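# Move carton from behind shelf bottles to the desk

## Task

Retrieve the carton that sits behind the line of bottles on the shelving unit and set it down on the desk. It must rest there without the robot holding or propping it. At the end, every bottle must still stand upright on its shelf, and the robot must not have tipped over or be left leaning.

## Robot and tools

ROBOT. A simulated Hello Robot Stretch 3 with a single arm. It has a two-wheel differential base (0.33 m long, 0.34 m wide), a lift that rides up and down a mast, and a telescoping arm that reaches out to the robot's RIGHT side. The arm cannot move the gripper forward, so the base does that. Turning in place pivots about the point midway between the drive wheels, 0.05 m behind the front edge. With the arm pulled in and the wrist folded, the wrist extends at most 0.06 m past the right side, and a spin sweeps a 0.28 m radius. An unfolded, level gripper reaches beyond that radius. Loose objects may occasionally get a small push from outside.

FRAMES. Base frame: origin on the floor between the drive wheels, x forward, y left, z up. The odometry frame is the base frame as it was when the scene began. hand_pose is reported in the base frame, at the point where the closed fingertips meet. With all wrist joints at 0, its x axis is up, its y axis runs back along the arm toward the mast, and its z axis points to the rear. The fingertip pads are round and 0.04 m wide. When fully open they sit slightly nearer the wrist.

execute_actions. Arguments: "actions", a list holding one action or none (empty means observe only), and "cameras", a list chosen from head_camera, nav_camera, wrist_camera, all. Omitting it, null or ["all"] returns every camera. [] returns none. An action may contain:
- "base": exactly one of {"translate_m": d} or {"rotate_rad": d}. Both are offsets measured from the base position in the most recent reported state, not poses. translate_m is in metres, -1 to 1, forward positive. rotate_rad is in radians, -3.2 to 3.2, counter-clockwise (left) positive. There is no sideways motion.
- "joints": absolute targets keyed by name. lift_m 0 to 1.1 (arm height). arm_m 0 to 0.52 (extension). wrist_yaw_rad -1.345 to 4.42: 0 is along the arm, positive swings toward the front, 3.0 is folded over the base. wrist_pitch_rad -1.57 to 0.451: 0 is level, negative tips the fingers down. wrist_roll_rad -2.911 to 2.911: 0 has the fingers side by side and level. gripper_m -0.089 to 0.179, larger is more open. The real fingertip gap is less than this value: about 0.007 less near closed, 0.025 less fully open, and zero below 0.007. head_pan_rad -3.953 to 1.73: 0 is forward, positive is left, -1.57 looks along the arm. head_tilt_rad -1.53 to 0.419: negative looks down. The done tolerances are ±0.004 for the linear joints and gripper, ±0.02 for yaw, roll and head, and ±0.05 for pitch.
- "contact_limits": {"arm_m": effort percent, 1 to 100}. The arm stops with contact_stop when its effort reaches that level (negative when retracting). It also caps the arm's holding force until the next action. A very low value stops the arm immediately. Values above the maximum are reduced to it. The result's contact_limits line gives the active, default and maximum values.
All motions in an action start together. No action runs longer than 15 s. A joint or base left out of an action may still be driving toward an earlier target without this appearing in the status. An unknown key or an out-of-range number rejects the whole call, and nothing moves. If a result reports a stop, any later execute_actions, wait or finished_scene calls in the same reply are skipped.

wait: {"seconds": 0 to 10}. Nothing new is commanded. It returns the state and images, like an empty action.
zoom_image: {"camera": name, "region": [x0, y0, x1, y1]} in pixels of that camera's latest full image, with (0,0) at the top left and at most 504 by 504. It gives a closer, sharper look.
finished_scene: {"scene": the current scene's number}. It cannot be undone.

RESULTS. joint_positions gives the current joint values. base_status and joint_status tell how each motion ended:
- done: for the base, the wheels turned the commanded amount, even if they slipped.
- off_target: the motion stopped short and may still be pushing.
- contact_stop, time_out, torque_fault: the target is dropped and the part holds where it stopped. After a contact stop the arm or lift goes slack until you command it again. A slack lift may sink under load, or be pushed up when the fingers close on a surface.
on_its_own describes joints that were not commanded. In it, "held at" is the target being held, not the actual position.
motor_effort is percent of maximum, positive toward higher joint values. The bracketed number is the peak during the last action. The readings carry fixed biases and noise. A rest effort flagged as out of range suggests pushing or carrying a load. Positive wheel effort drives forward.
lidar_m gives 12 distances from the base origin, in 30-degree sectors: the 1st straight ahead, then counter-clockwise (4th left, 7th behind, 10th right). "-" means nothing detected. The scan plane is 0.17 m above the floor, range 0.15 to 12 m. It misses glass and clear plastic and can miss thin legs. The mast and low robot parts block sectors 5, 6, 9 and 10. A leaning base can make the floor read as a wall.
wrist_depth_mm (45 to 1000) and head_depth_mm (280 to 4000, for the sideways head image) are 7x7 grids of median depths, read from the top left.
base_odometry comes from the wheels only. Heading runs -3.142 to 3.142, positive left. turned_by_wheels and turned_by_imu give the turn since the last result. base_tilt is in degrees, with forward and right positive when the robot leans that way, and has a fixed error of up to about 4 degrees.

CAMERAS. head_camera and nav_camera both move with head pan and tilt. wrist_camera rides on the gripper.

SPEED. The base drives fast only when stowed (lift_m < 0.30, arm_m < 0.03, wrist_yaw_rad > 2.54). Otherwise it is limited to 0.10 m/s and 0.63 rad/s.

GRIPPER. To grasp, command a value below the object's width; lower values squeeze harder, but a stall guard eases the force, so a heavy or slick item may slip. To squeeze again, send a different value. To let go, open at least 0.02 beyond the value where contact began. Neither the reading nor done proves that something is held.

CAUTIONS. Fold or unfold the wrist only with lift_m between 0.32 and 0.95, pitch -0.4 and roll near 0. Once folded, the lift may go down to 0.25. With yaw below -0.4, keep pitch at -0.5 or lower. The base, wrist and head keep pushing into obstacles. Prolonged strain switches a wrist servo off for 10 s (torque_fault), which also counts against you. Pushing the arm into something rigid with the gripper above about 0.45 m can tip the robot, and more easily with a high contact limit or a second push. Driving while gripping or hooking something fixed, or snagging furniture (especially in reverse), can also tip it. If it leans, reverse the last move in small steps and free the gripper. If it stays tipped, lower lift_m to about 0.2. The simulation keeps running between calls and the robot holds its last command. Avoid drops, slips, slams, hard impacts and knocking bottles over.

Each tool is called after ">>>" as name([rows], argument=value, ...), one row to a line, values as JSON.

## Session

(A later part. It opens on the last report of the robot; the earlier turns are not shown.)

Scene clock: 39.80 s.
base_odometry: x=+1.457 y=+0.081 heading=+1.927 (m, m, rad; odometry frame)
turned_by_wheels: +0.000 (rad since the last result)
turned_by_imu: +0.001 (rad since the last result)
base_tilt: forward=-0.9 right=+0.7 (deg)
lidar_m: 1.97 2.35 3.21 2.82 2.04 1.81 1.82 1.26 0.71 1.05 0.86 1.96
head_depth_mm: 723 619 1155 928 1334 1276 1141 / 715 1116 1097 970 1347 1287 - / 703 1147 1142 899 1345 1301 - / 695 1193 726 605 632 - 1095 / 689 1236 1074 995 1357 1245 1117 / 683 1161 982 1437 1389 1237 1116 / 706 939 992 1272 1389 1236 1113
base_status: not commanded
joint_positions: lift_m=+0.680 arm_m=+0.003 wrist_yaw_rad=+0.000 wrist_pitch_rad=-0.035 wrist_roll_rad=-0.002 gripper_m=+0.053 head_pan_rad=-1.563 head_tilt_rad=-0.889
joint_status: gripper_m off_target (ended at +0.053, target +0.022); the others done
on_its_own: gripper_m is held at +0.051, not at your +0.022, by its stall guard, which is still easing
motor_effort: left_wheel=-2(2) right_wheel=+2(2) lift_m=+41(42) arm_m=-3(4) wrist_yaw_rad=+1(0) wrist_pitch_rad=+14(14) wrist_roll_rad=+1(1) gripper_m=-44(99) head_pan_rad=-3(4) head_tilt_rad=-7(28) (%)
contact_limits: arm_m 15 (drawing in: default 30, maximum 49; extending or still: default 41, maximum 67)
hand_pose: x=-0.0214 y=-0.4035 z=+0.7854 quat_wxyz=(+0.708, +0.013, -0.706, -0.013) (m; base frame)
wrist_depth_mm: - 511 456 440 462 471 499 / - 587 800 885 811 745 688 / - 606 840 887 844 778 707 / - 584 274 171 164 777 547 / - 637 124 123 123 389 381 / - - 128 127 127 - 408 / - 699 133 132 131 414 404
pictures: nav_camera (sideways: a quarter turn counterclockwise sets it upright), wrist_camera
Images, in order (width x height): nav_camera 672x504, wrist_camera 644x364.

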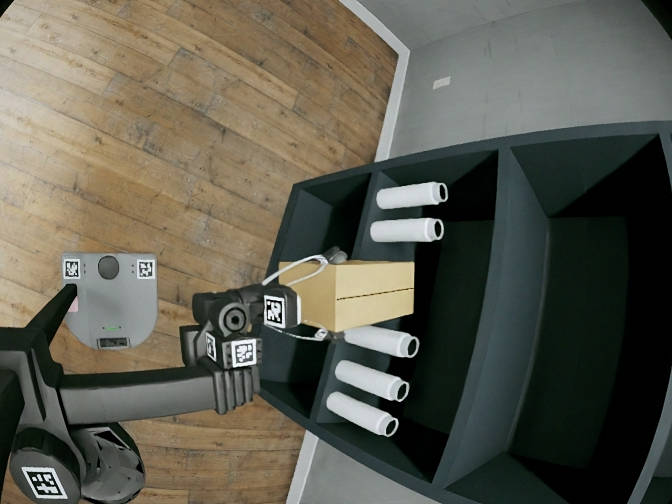

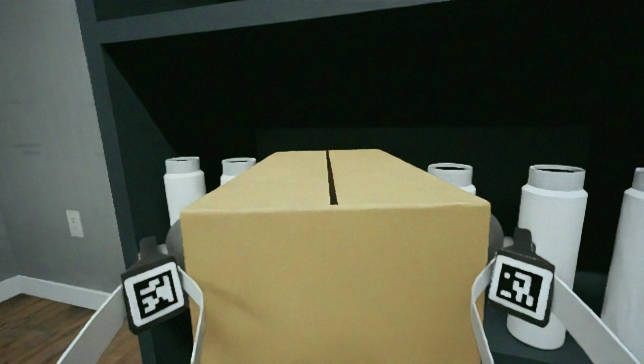

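>>> execute_actions([
  {"base": {"rotate_rad": 1.33}, "joints": {"gripper_m": 0.02, "head_pan_rad": 0, "head_tilt_rad": -0.5}},
], cameras=[])

>>> execute_actions([
  {"base": {"translate_m": 1.0}, "joints": {"gripper_m": 0.022, "wrist_pitch_rad": -0.85, "lift_m": 0.85}},
], cameras=["head_camera", "wrist_camera"])

>>> execute_actions([
  {"base": {"translate_m": 1.0}, "joints": {"gripper_m": 0.05, "head_tilt_rad": -0.6, "arm_m": 0.25}},
], cameras=["head_camera", "wrist_camera"])

Scene clock: 43.33 s.
base_odometry: x=+1.457 y=+0.081 heading=-3.027 (m, m, rad; odometry frame)
turned_by_wheels: +1.330 (rad since the last result)
turned_by_imu: +1.313 (rad since the last result)
base_tilt: forward=-1.0 right=+0.7 (deg)
lidar_m: 3.21 1.87 1.85 1.81 1.50 0.71 1.11 0.86 1.71 1.97 2.08 2.96
head_depth_mm: 3049 3309 3605 2680 2008 1587 1323 / 3024 3340 3525 2663 2004 1585 1319 / 3098 3269 3520 2666 1990 1580 1318 / 3081 3232 3597 2632 1971 1578 1310 / 3082 3270 3519 2630 1971 1561 1303 / 3053 3302 3608 2600 1933 1563 1298 / 3036 3312 3536 2585 1946 1530 1284
base_status: done
joint_positions: lift_m=+0.680 arm_m=+0.003 wrist_yaw_rad=+0.000 wrist_pitch_rad=-0.035 wrist_roll_rad=-0.002 gripper_m=+0.038 head_pan_rad=-0.007 head_tilt_rad=-0.507
joint_status: gripper_m off_target (ended at +0.038, target +0.020); the others done
on_its_own: gripper_m is held at +0.035, not at your +0.020, by its stall guard, which is still easing
motor_effort: left_wheel=-2(6) right_wheel=+2(8) lift_m=+41(41) arm_m=-4(3) wrist_yaw_rad=+0(0) wrist_pitch_rad=+14(14) wrist_roll_rad=+1(1) gripper_m=-52(99) head_pan_rad=+4(47) head_tilt_rad=+3(31) (%)
hand_pose: x=-0.0214 y=-0.4035 z=+0.7854 quat_wxyz=(+0.708, +0.013, -0.706, -0.013) (m; base frame)
wrist_depth_mm: - - - - - - - / - - - - - - - / - - - - - - - / - - 271 171 165 - - / - - 124 123 123 - - / - - 127 128 126 - - / - - 133 131 132 - -
pictures: none
No camera images: the call's "cameras" was empty. Leave "cameras" out to get every camera's image.

Scene clock: 54.70 s.
base_odometry: x=+0.463 y=-0.034 heading=-3.027 (m, m, rad; odometry frame)
turned_by_wheels: +0.000 (rad since the last result)
turned_by_imu: +0.009 (rad since the last result)
base_tilt: forward=-0.9 right=+0.7 (deg)
lidar_m: 2.23 1.97 1.36 1.36 1.85 2.16 1.66 1.77 2.07 2.03 2.15 2.71
head_depth_mm: 2183 2413 2654 2719 2009 1598 1332 / 2215 2414 2245 2570 1998 1593 1322 / 2223 2441 2344 2642 1993 1578 1322 / 2258 2455 2286 2670 1968 1580 1310 / 2240 2441 2676 2630 1964 1574 1306 / 2281 2429 2729 2611 1946 1568 1300 / 2262 2424 2293 2454 1924 1542 1288
base_status: done
joint_positions: lift_m=+0.850 arm_m=+0.003 wrist_yaw_rad=+0.000 wrist_pitch_rad=-0.866 wrist_roll_rad=-0.002 gripper_m=+0.087 head_pan_rad=-0.007 head_tilt_rad=-0.507
joint_status: gripper_m off_target (ended at +0.087, target +0.022); the others done
on_its_own: gripper_m is held at +0.086, not at your +0.022, by its stall guard, which is still easing
motor_effort: left_wheel=-2(3) right_wheel=+2(8) lift_m=+41(42) arm_m=-3(4) wrist_yaw_rad=+0(0) wrist_pitch_rad=+6(14) wrist_roll_rad=+1(1) gripper_m=-27(99) head_pan_rad=+4(4) head_tilt_rad=+3(3) (%)
hand_pose: x=-0.0215 y=-0.2959 z=+0.7776 quat_wxyz=(+0.643, +0.297, -0.641, -0.297) (m; base frame)
wrist_depth_mm: - - - - - - - / - - - - - - - / - - - - - - - / - - 206 167 160 - - / - - 123 123 123 955 962 / 947 947 127 127 128 127 880 / 885 840 134 133 133 824 826
pictures: head_camera (sideways: a quarter turn clockwise sets it upright), wrist_camera
Images, in order (width x height): head_camera 896x504, wrist_camera 644x364.

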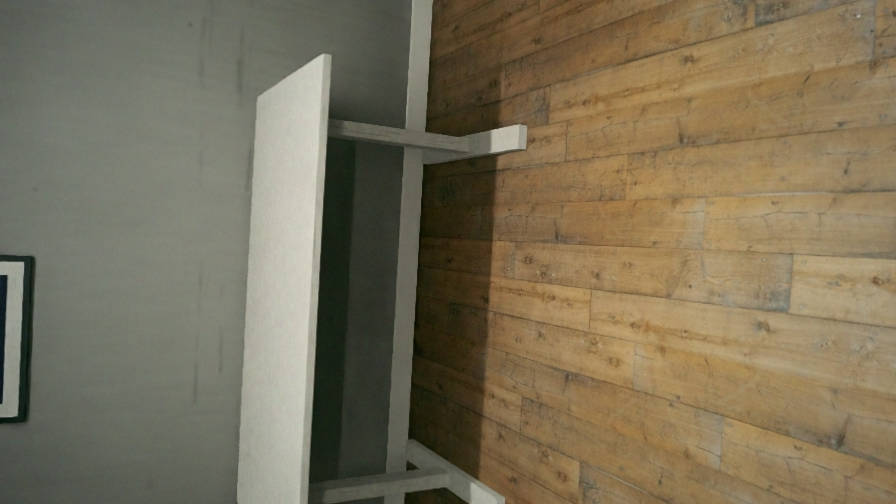

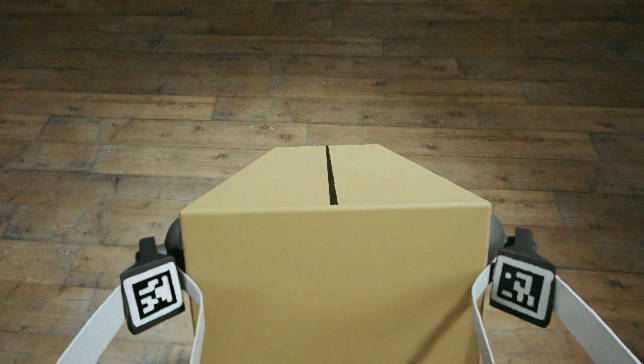

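Scene clock: 66.07 s.
base_odometry: x=-0.530 y=-0.148 heading=-3.027 (m, m, rad; odometry frame)
turned_by_wheels: +0.000 (rad since the last result)
turned_by_imu: +0.007 (rad since the last result)
base_tilt: forward=-0.9 right=+0.7 (deg)
lidar_m: 1.67 1.45 1.33 1.26 1.77 2.59 2.65 2.78 2.15 2.08 2.20 1.28
head_depth_mm: 1365 1516 1479 1095 1725 1494 1266 / 1381 1512 1450 1088 1803 1489 1259 / 1373 1531 1429 1124 1800 1477 1250 / 1396 1535 1423 1110 1794 1471 1244 / 1404 1545 1415 1099 1777 1467 1243 / 1405 1549 1389 1094 1775 1461 1224 / 1416 1554 1374 1137 1761 1441 1228
base_status: done
joint_positions: lift_m=+0.850 arm_m=+0.250 wrist_yaw_rad=+0.000 wrist_pitch_rad=-0.867 wrist_roll_rad=-0.002 gripper_m=+0.096 head_pan_rad=-0.007 head_tilt_rad=-0.593
joint_status: gripper_m off_target (ended at +0.096, target +0.050); the others done
on_its_own: gripper_m is held at +0.095, not at your +0.050, by its stall guard, which is not easing now
motor_effort: left_wheel=-2(2) right_wheel=+2(8) lift_m=+41(41) arm_m=+4(4) wrist_yaw_rad=+0(0) wrist_pitch_rad=+6(6) wrist_roll_rad=+1(1) gripper_m=-22(99) head_pan_rad=+4(4) head_tilt_rad=-4(17) (%)
hand_pose: x=-0.0216 y=-0.5422 z=+0.7775 quat_wxyz=(+0.643, +0.297, -0.641, -0.297) (m; base frame)
wrist_depth_mm: - - - - - - - / - - - - - - - / - - - - - - - / - - 206 166 161 - - / - - 123 123 123 948 - / 927 943 128 128 127 128 922 / 876 845 133 133 132 816 820
pictures: head_camera (sideways: a quarter turn clockwise sets it upright), wrist_camera
Images, in order (width x height): head_camera 896x504, wrist_camera 644x364.

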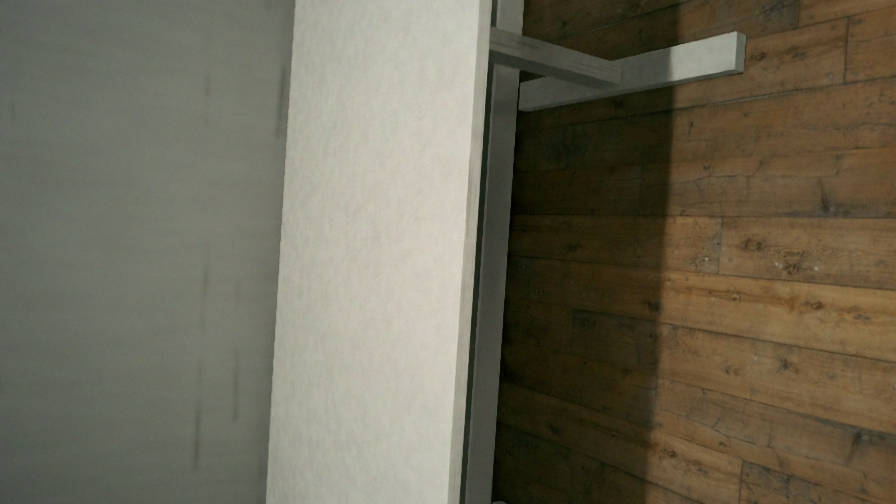

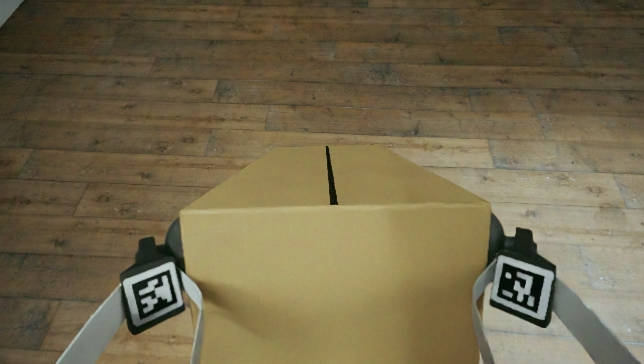

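>>> execute_actions([
  {"base": {"translate_m": 0.15}, "joints": {"gripper_m": 0.02, "wrist_pitch_rad": 0.05, "lift_m": 0.83, "head_pan_rad": -1.57}},
], cameras=["wrist_camera"])

>>> execute_actions([
  {"base": {"rotate_rad": 1.54}, "joints": {"gripper_m": 0.022, "arm_m": 0.5}, "contact_limits": {"arm_m": 20}},
], cameras=["head_camera", "wrist_camera"])

Scene clock: 69.07 s.
base_odometry: x=-0.679 y=-0.165 heading=-3.027 (m, m, rad; odometry frame)
turned_by_wheels: +0.000 (rad since the last result)
turned_by_imu: +0.001 (rad since the last result)
base_tilt: forward=-0.9 right=+0.7 (deg)
lidar_m: 1.51 1.31 1.28 1.28 1.76 2.57 2.79 2.79 2.16 2.10 2.00 1.15
head_depth_mm: 1761 1947 2149 2289 1864 - - / 1762 1945 2151 2338 - 1446 1252 / 1766 1949 2136 2319 - 1479 1257 / 1770 1963 796 656 - 1474 1248 / 1782 1975 2161 2033 1765 1459 1245 / 1797 1984 2213 2263 1795 1455 1223 / 1802 1995 2248 2258 1748 1454 1228
base_status: done
joint_positions: lift_m=+0.830 arm_m=+0.250 wrist_yaw_rad=+0.000 wrist_pitch_rad=+0.010 wrist_roll_rad=-0.002 gripper_m=+0.033 head_pan_rad=-1.563 head_tilt_rad=-0.593
joint_status: gripper_m off_target (ended at +0.033, target +0.020); the others done
on_its_own: gripper_m is held at +0.030, not at your +0.020, by its stall guard, which is still easing
motor_effort: left_wheel=-1(3) right_wheel=+2(9) lift_m=+27(39) arm_m=+4(4) wrist_yaw_rad=+0(0) wrist_pitch_rad=+16(17) wrist_roll_rad=+1(1) gripper_m=-54(99) head_pan_rad=-4(46) head_tilt_rad=-5(5) (%)
hand_pose: x=-0.0214 y=-0.6512 z=+0.9473 quat_wxyz=(+0.708, -0.003, -0.706, +0.003) (m; base frame)
wrist_depth_mm: - - - - - - - / - - - - - - - / - - - - - - - / - - 274 172 164 - - / - - 124 123 124 - - / - - 128 127 127 - - / - - 133 132 131 - -
pictures: wrist_camera
Images, in order (width x height): wrist_camera 644x364.

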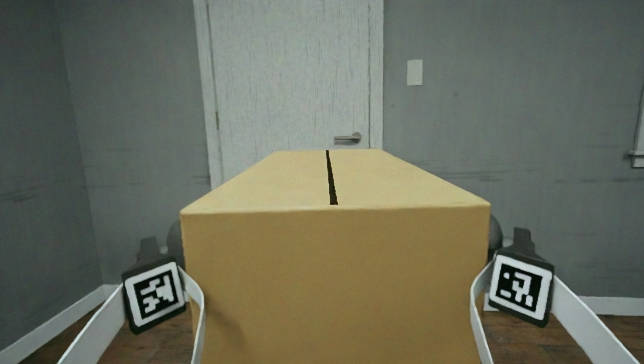

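Scene clock: 72.50 s.
base_odometry: x=-0.679 y=-0.165 heading=-1.487 (m, m, rad; odometry frame)
turned_by_wheels: +1.540 (rad since the last result)
turned_by_imu: +1.519 (rad since the last result)
base_tilt: forward=-0.9 right=+0.7 (deg)
lidar_m: 1.28 1.53 2.46 2.79 2.88 2.18 2.09 2.06 1.15 1.52 1.32 1.28
head_depth_mm: 1249 1385 1471 1054 1374 - - / 1263 1391 1459 1133 - 1493 1240 / 1261 1401 1501 960 1694 1478 1256 / 1272 1376 897 948 1686 1489 1248 / 1275 1404 1334 1011 1737 1472 1236 / 1267 1409 1388 1008 1717 1470 1235 / 1275 1412 1369 999 1704 1458 1228
base_status: done
joint_positions: lift_m=+0.830 arm_m=+0.500 wrist_yaw_rad=+0.000 wrist_pitch_rad=+0.011 wrist_roll_rad=-0.002 gripper_m=+0.044 head_pan_rad=-1.563 head_tilt_rad=-0.593
joint_status: gripper_m off_target (ended at +0.044, target +0.022); the others done
on_its_own: gripper_m is held at +0.042, not at your +0.022, by its stall guard, which is still easing
motor_effort: left_wheel=-1(7) right_wheel=+2(9) lift_m=+27(26) arm_m=+4(5) wrist_yaw_rad=+1(0) wrist_pitch_rad=+15(16) wrist_roll_rad=+1(1) gripper_m=-49(96) head_pan_rad=-3(4) head_tilt_rad=-5(4) (%)
contact_limits: arm_m 20 (drawing in: default 30, maximum 49; extending or still: default 41, maximum 67)
hand_pose: x=-0.0214 y=-0.9012 z=+0.9478 quat_wxyz=(+0.708, -0.004, -0.706, +0.004) (m; base frame)
wrist_depth_mm: 750 739 725 738 712 683 687 / 790 764 778 751 743 723 709 / 819 781 783 758 737 746 731 / 838 827 277 172 164 755 766 / 833 852 123 123 123 751 758 / 605 629 128 127 127 - 549 / 455 418 132 132 131 407 417
pictures: head_camera (sideways: a quarter turn clockwise sets it upright), wrist_camera
Images, in order (width x height): head_camera 896x504, wrist_camera 644x364.

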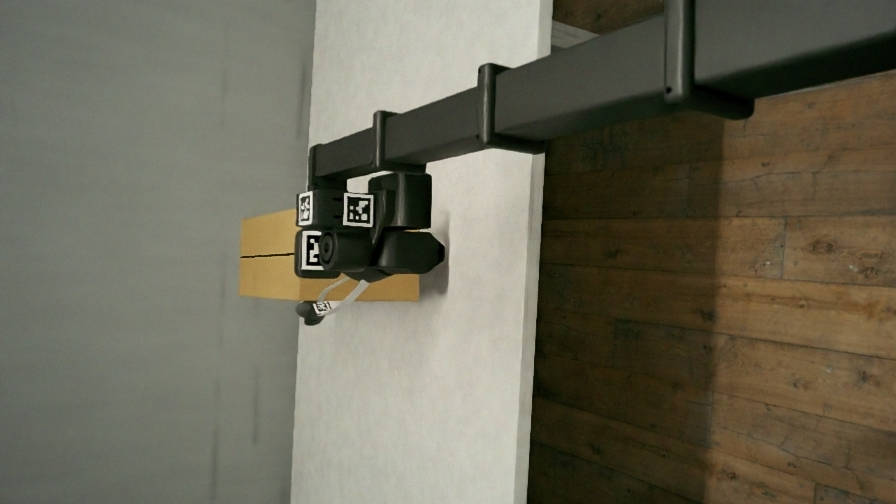

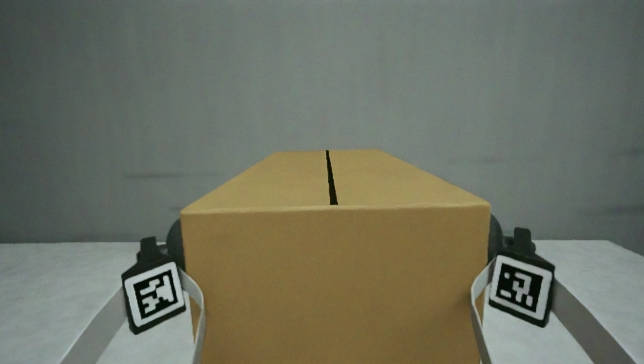

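>>> execute_actions([
  {"joints": {"gripper_m": 0.03, "lift_m": 0.757}},
], cameras=[])

Scene clock: 74.13 s.
base_odometry: x=-0.679 y=-0.165 heading=-1.487 (m, m, rad; odometry frame)
turned_by_wheels: +0.000 (rad since the last result)
turned_by_imu: +0.000 (rad since the last result)
base_tilt: forward=-1.0 right=+0.7 (deg)
lidar_m: 1.27 1.52 2.46 2.80 2.89 2.18 2.10 2.06 1.14 1.51 1.32 1.28
head_depth_mm: 1255 1386 1473 1048 1456 1505 - / 1260 1396 1458 1048 1229 - - / 1272 1396 1448 - 1700 1480 1252 / 1269 1406 1032 919 1691 1473 1252 / 1270 1402 1403 975 1728 1465 1242 / 1278 1408 1389 1012 1707 1455 1237 / 1280 1405 1369 1002 1702 1454 1229
base_status: not commanded
joint_positions: lift_m=+0.757 arm_m=+0.500 wrist_yaw_rad=+0.000 wrist_pitch_rad=+0.012 wrist_roll_rad=-0.002 gripper_m=+0.038 head_pan_rad=-1.563 head_tilt_rad=-0.593
joint_status: gripper_m off_target (ended at +0.038, target +0.030); the others done
on_its_own: gripper_m is held at +0.035, not at your +0.030, by its stall guard, which is still easing
motor_effort: left_wheel=-2(2) right_wheel=+2(2) lift_m=+26(28) arm_m=+4(4) wrist_yaw_rad=+0(1) wrist_pitch_rad=+15(15) wrist_roll_rad=+0(1) gripper_m=-52(99) head_pan_rad=-3(4) head_tilt_rad=-4(5) (%)
hand_pose: x=-0.0214 y=-0.9012 z=+0.8750 quat_wxyz=(+0.708, -0.004, -0.706, +0.004) (m; base frame)
wrist_depth_mm: 774 745 757 716 715 713 694 / 780 769 769 720 732 725 703 / 835 801 795 759 744 731 737 / 849 837 274 170 165 757 757 / 657 679 123 124 123 569 582 / 440 456 128 128 127 - 409 / 336 315 133 132 131 300 310
pictures: none
No camera images: the call's "cameras" was empty. Leave "cameras" out to get every camera's image.

>>> execute_actions([
  {"joints": {"lift_m": 0.749}},
], cameras=[])

Scene clock: 74.90 s.
base_odometry: x=-0.679 y=-0.165 heading=-1.487 (m, m, rad; odometry frame)
turned_by_wheels: +0.000 (rad since the last result)
turned_by_imu: +0.000 (rad since the last result)
base_tilt: forward=-1.0 right=+0.7 (deg)
lidar_m: 1.27 1.52 2.46 2.80 2.88 2.18 2.09 2.06 1.15 1.51 1.31 1.28
head_depth_mm: 1252 1389 1468 1047 1452 1496 1284 / 1264 1384 1451 1042 1559 - - / 1268 1391 1436 - 1699 1480 1250 / 1266 1397 985 - 1711 1473 1243 / 1277 1400 1407 981 1740 1457 1239 / 1268 1409 1391 1010 1711 1454 1237 / 1289 1410 1369 1001 1708 1448 1226
base_status: not commanded
joint_positions: lift_m=+0.749 arm_m=+0.500 wrist_yaw_rad=+0.000 wrist_pitch_rad=+0.042 wrist_roll_rad=-0.002 gripper_m=+0.042 head_pan_rad=-1.563 head_tilt_rad=-0.593
joint_status: all done
on_its_own: gripper_m is held at +0.040, not at your +0.030, by its stall guard, which is still easing
motor_effort: left_wheel=-2(2) right_wheel=+2(2) lift_m=+23(25) arm_m=+4(4) wrist_yaw_rad=+0(0) wrist_pitch_rad=+3(15) wrist_roll_rad=+1(1) gripper_m=-49(52) head_pan_rad=-4(3) head_tilt_rad=-5(5) (%)
hand_pose: x=-0.0214 y=-0.9017 z=+0.8748 quat_wxyz=(+0.708, -0.014, -0.706, +0.015) (m; base frame)
wrist_depth_mm: 757 763 741 756 696 698 694 / 794 762 771 757 743 738 715 / 844 799 804 772 755 736 728 / 834 788 796 178 172 776 758 / 733 759 124 123 124 596 620 / 472 490 128 128 127 - 426 / 343 317 132 131 131 305 319
pictures: none
No camera images: the call's "cameras" was empty. Leave "cameras" out to get every camera's image.

>>> execute_actions([
  {"joints": {"gripper_m": 0.17, "head_pan_rad": 1.6, "head_tilt_rad": -0.2}},
], cameras=["head_camera"])

>>> execute_actions([
  {"joints": {"arm_m": 0.42}},
], cameras=["wrist_camera"])

Scene clock: 77.20 s.
base_odometry: x=-0.679 y=-0.165 heading=-1.487 (m, m, rad; odometry frame)
turned_by_wheels: +0.000 (rad since the last result)
turned_by_imu: +0.000 (rad since the last result)
base_tilt: forward=-0.9 right=+0.7 (deg)
lidar_m: 1.27 1.53 2.46 2.80 2.88 2.17 2.09 2.06 1.14 1.52 1.32 1.28
head_depth_mm: 2827 2963 3092 3216 3304 2258 1713 / 2875 2990 3121 3251 3294 2254 1714 / 2905 2950 3095 3221 3096 2248 1700 / 2932 3002 3108 3156 3064 2236 1687 / 2937 2985 3106 3215 3067 2201 1667 / 2902 2923 3007 3049 2927 2184 1673 / 2949 3041 3170 3301 3166 2207 1665
base_status: not commanded
joint_positions: lift_m=+0.749 arm_m=+0.500 wrist_yaw_rad=+0.000 wrist_pitch_rad=+0.032 wrist_roll_rad=-0.002 gripper_m=+0.170 head_pan_rad=+1.593 head_tilt_rad=-0.211
joint_status: all done
motor_effort: left_wheel=-1(2) right_wheel=+2(2) lift_m=+25(25) arm_m=+4(4) wrist_yaw_rad=+0(0) wrist_pitch_rad=+7(7) wrist_roll_rad=+1(1) gripper_m=+0(96) head_pan_rad=+4(45) head_tilt_rad=+5(32) (%)
hand_pose: x=-0.0214 y=-0.9016 z=+0.8721 quat_wxyz=(+0.708, -0.011, -0.706, +0.011) (m; base frame)
wrist_depth_mm: 760 765 748 728 710 709 684 / 788 775 765 733 734 742 714 / 811 808 782 776 765 728 740 / 832 813 203 157 149 741 749 / 698 743 124 124 124 515 603 / 456 - 128 127 128 129 434 / 335 314 132 132 131 300 296
pictures: head_camera (sideways: a quarter turn clockwise sets it upright)
Images, in order (width x height): head_camera 896x504.

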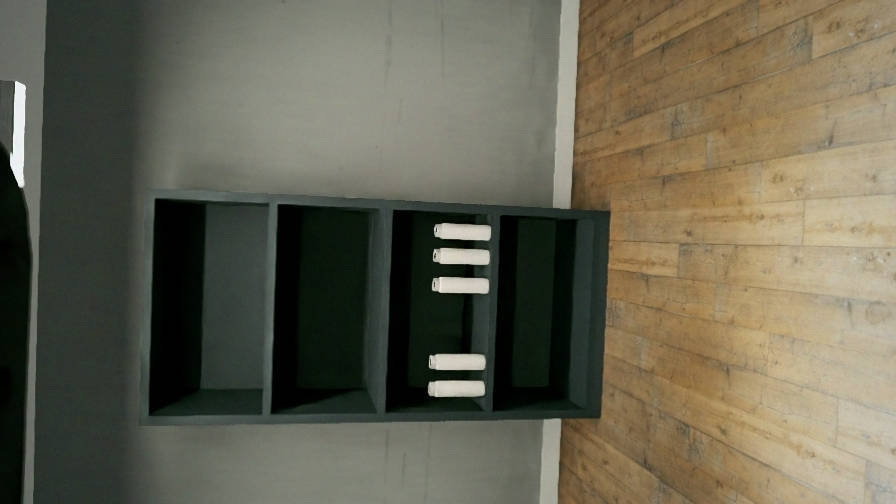

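Scene clock: 79.00 s.
base_odometry: x=-0.679 y=-0.165 heading=-1.487 (m, m, rad; odometry frame)
turned_by_wheels: +0.000 (rad since the last result)
turned_by_imu: +0.000 (rad since the last result)
base_tilt: forward=-1.0 right=+0.7 (deg)
lidar_m: 1.27 1.52 2.46 2.80 2.88 2.18 2.10 2.06 1.14 1.51 1.31 1.28
head_depth_mm: 2822 2948 3077 3208 3351 2268 1711 / 2853 2965 3114 3232 3302 2248 1706 / 2864 2958 3085 3254 3065 2228 1698 / 2910 2982 3070 3201 3052 2230 1690 / 2871 2992 3074 3237 3076 2216 1679 / 2957 2888 2987 3068 2934 2204 1684 / 2898 3058 3163 3219 3159 2200 1668
base_status: not commanded
joint_positions: lift_m=+0.749 arm_m=+0.420 wrist_yaw_rad=+0.000 wrist_pitch_rad=+0.031 wrist_roll_rad=-0.002 gripper_m=+0.170 head_pan_rad=+1.593 head_tilt_rad=-0.211
joint_status: all done
motor_effort: left_wheel=-2(2) right_wheel=+2(2) lift_m=+25(25) arm_m=-4(4) wrist_yaw_rad=+1(0) wrist_pitch_rad=+7(8) wrist_roll_rad=+1(1) gripper_m=+0(0) head_pan_rad=+4(4) head_tilt_rad=+5(6) (%)
hand_pose: x=-0.0214 y=-0.8221 z=+0.8718 quat_wxyz=(+0.708, -0.011, -0.706, +0.011) (m; base frame)
wrist_depth_mm: 841 819 802 820 806 770 764 / 866 871 852 815 792 801 784 / 915 885 866 828 846 827 814 / 939 923 883 204 243 832 832 / 696 745 546 207 210 601 598 / 449 - 413 211 215 417 439 / 336 313 310 218 221 314 296
pictures: wrist_camera
Images, in order (width x height): wrist_camera 644x364.

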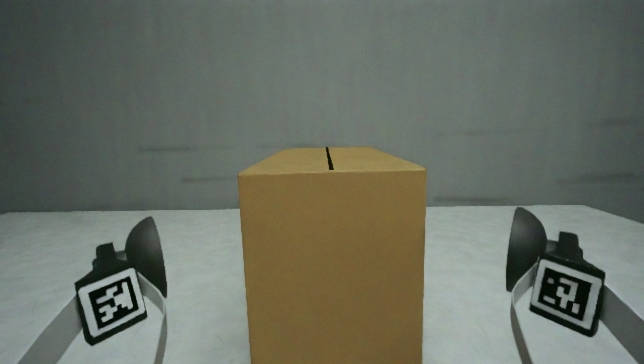

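>>> finished_scene(scene=2)

The scene is finished: the task was done.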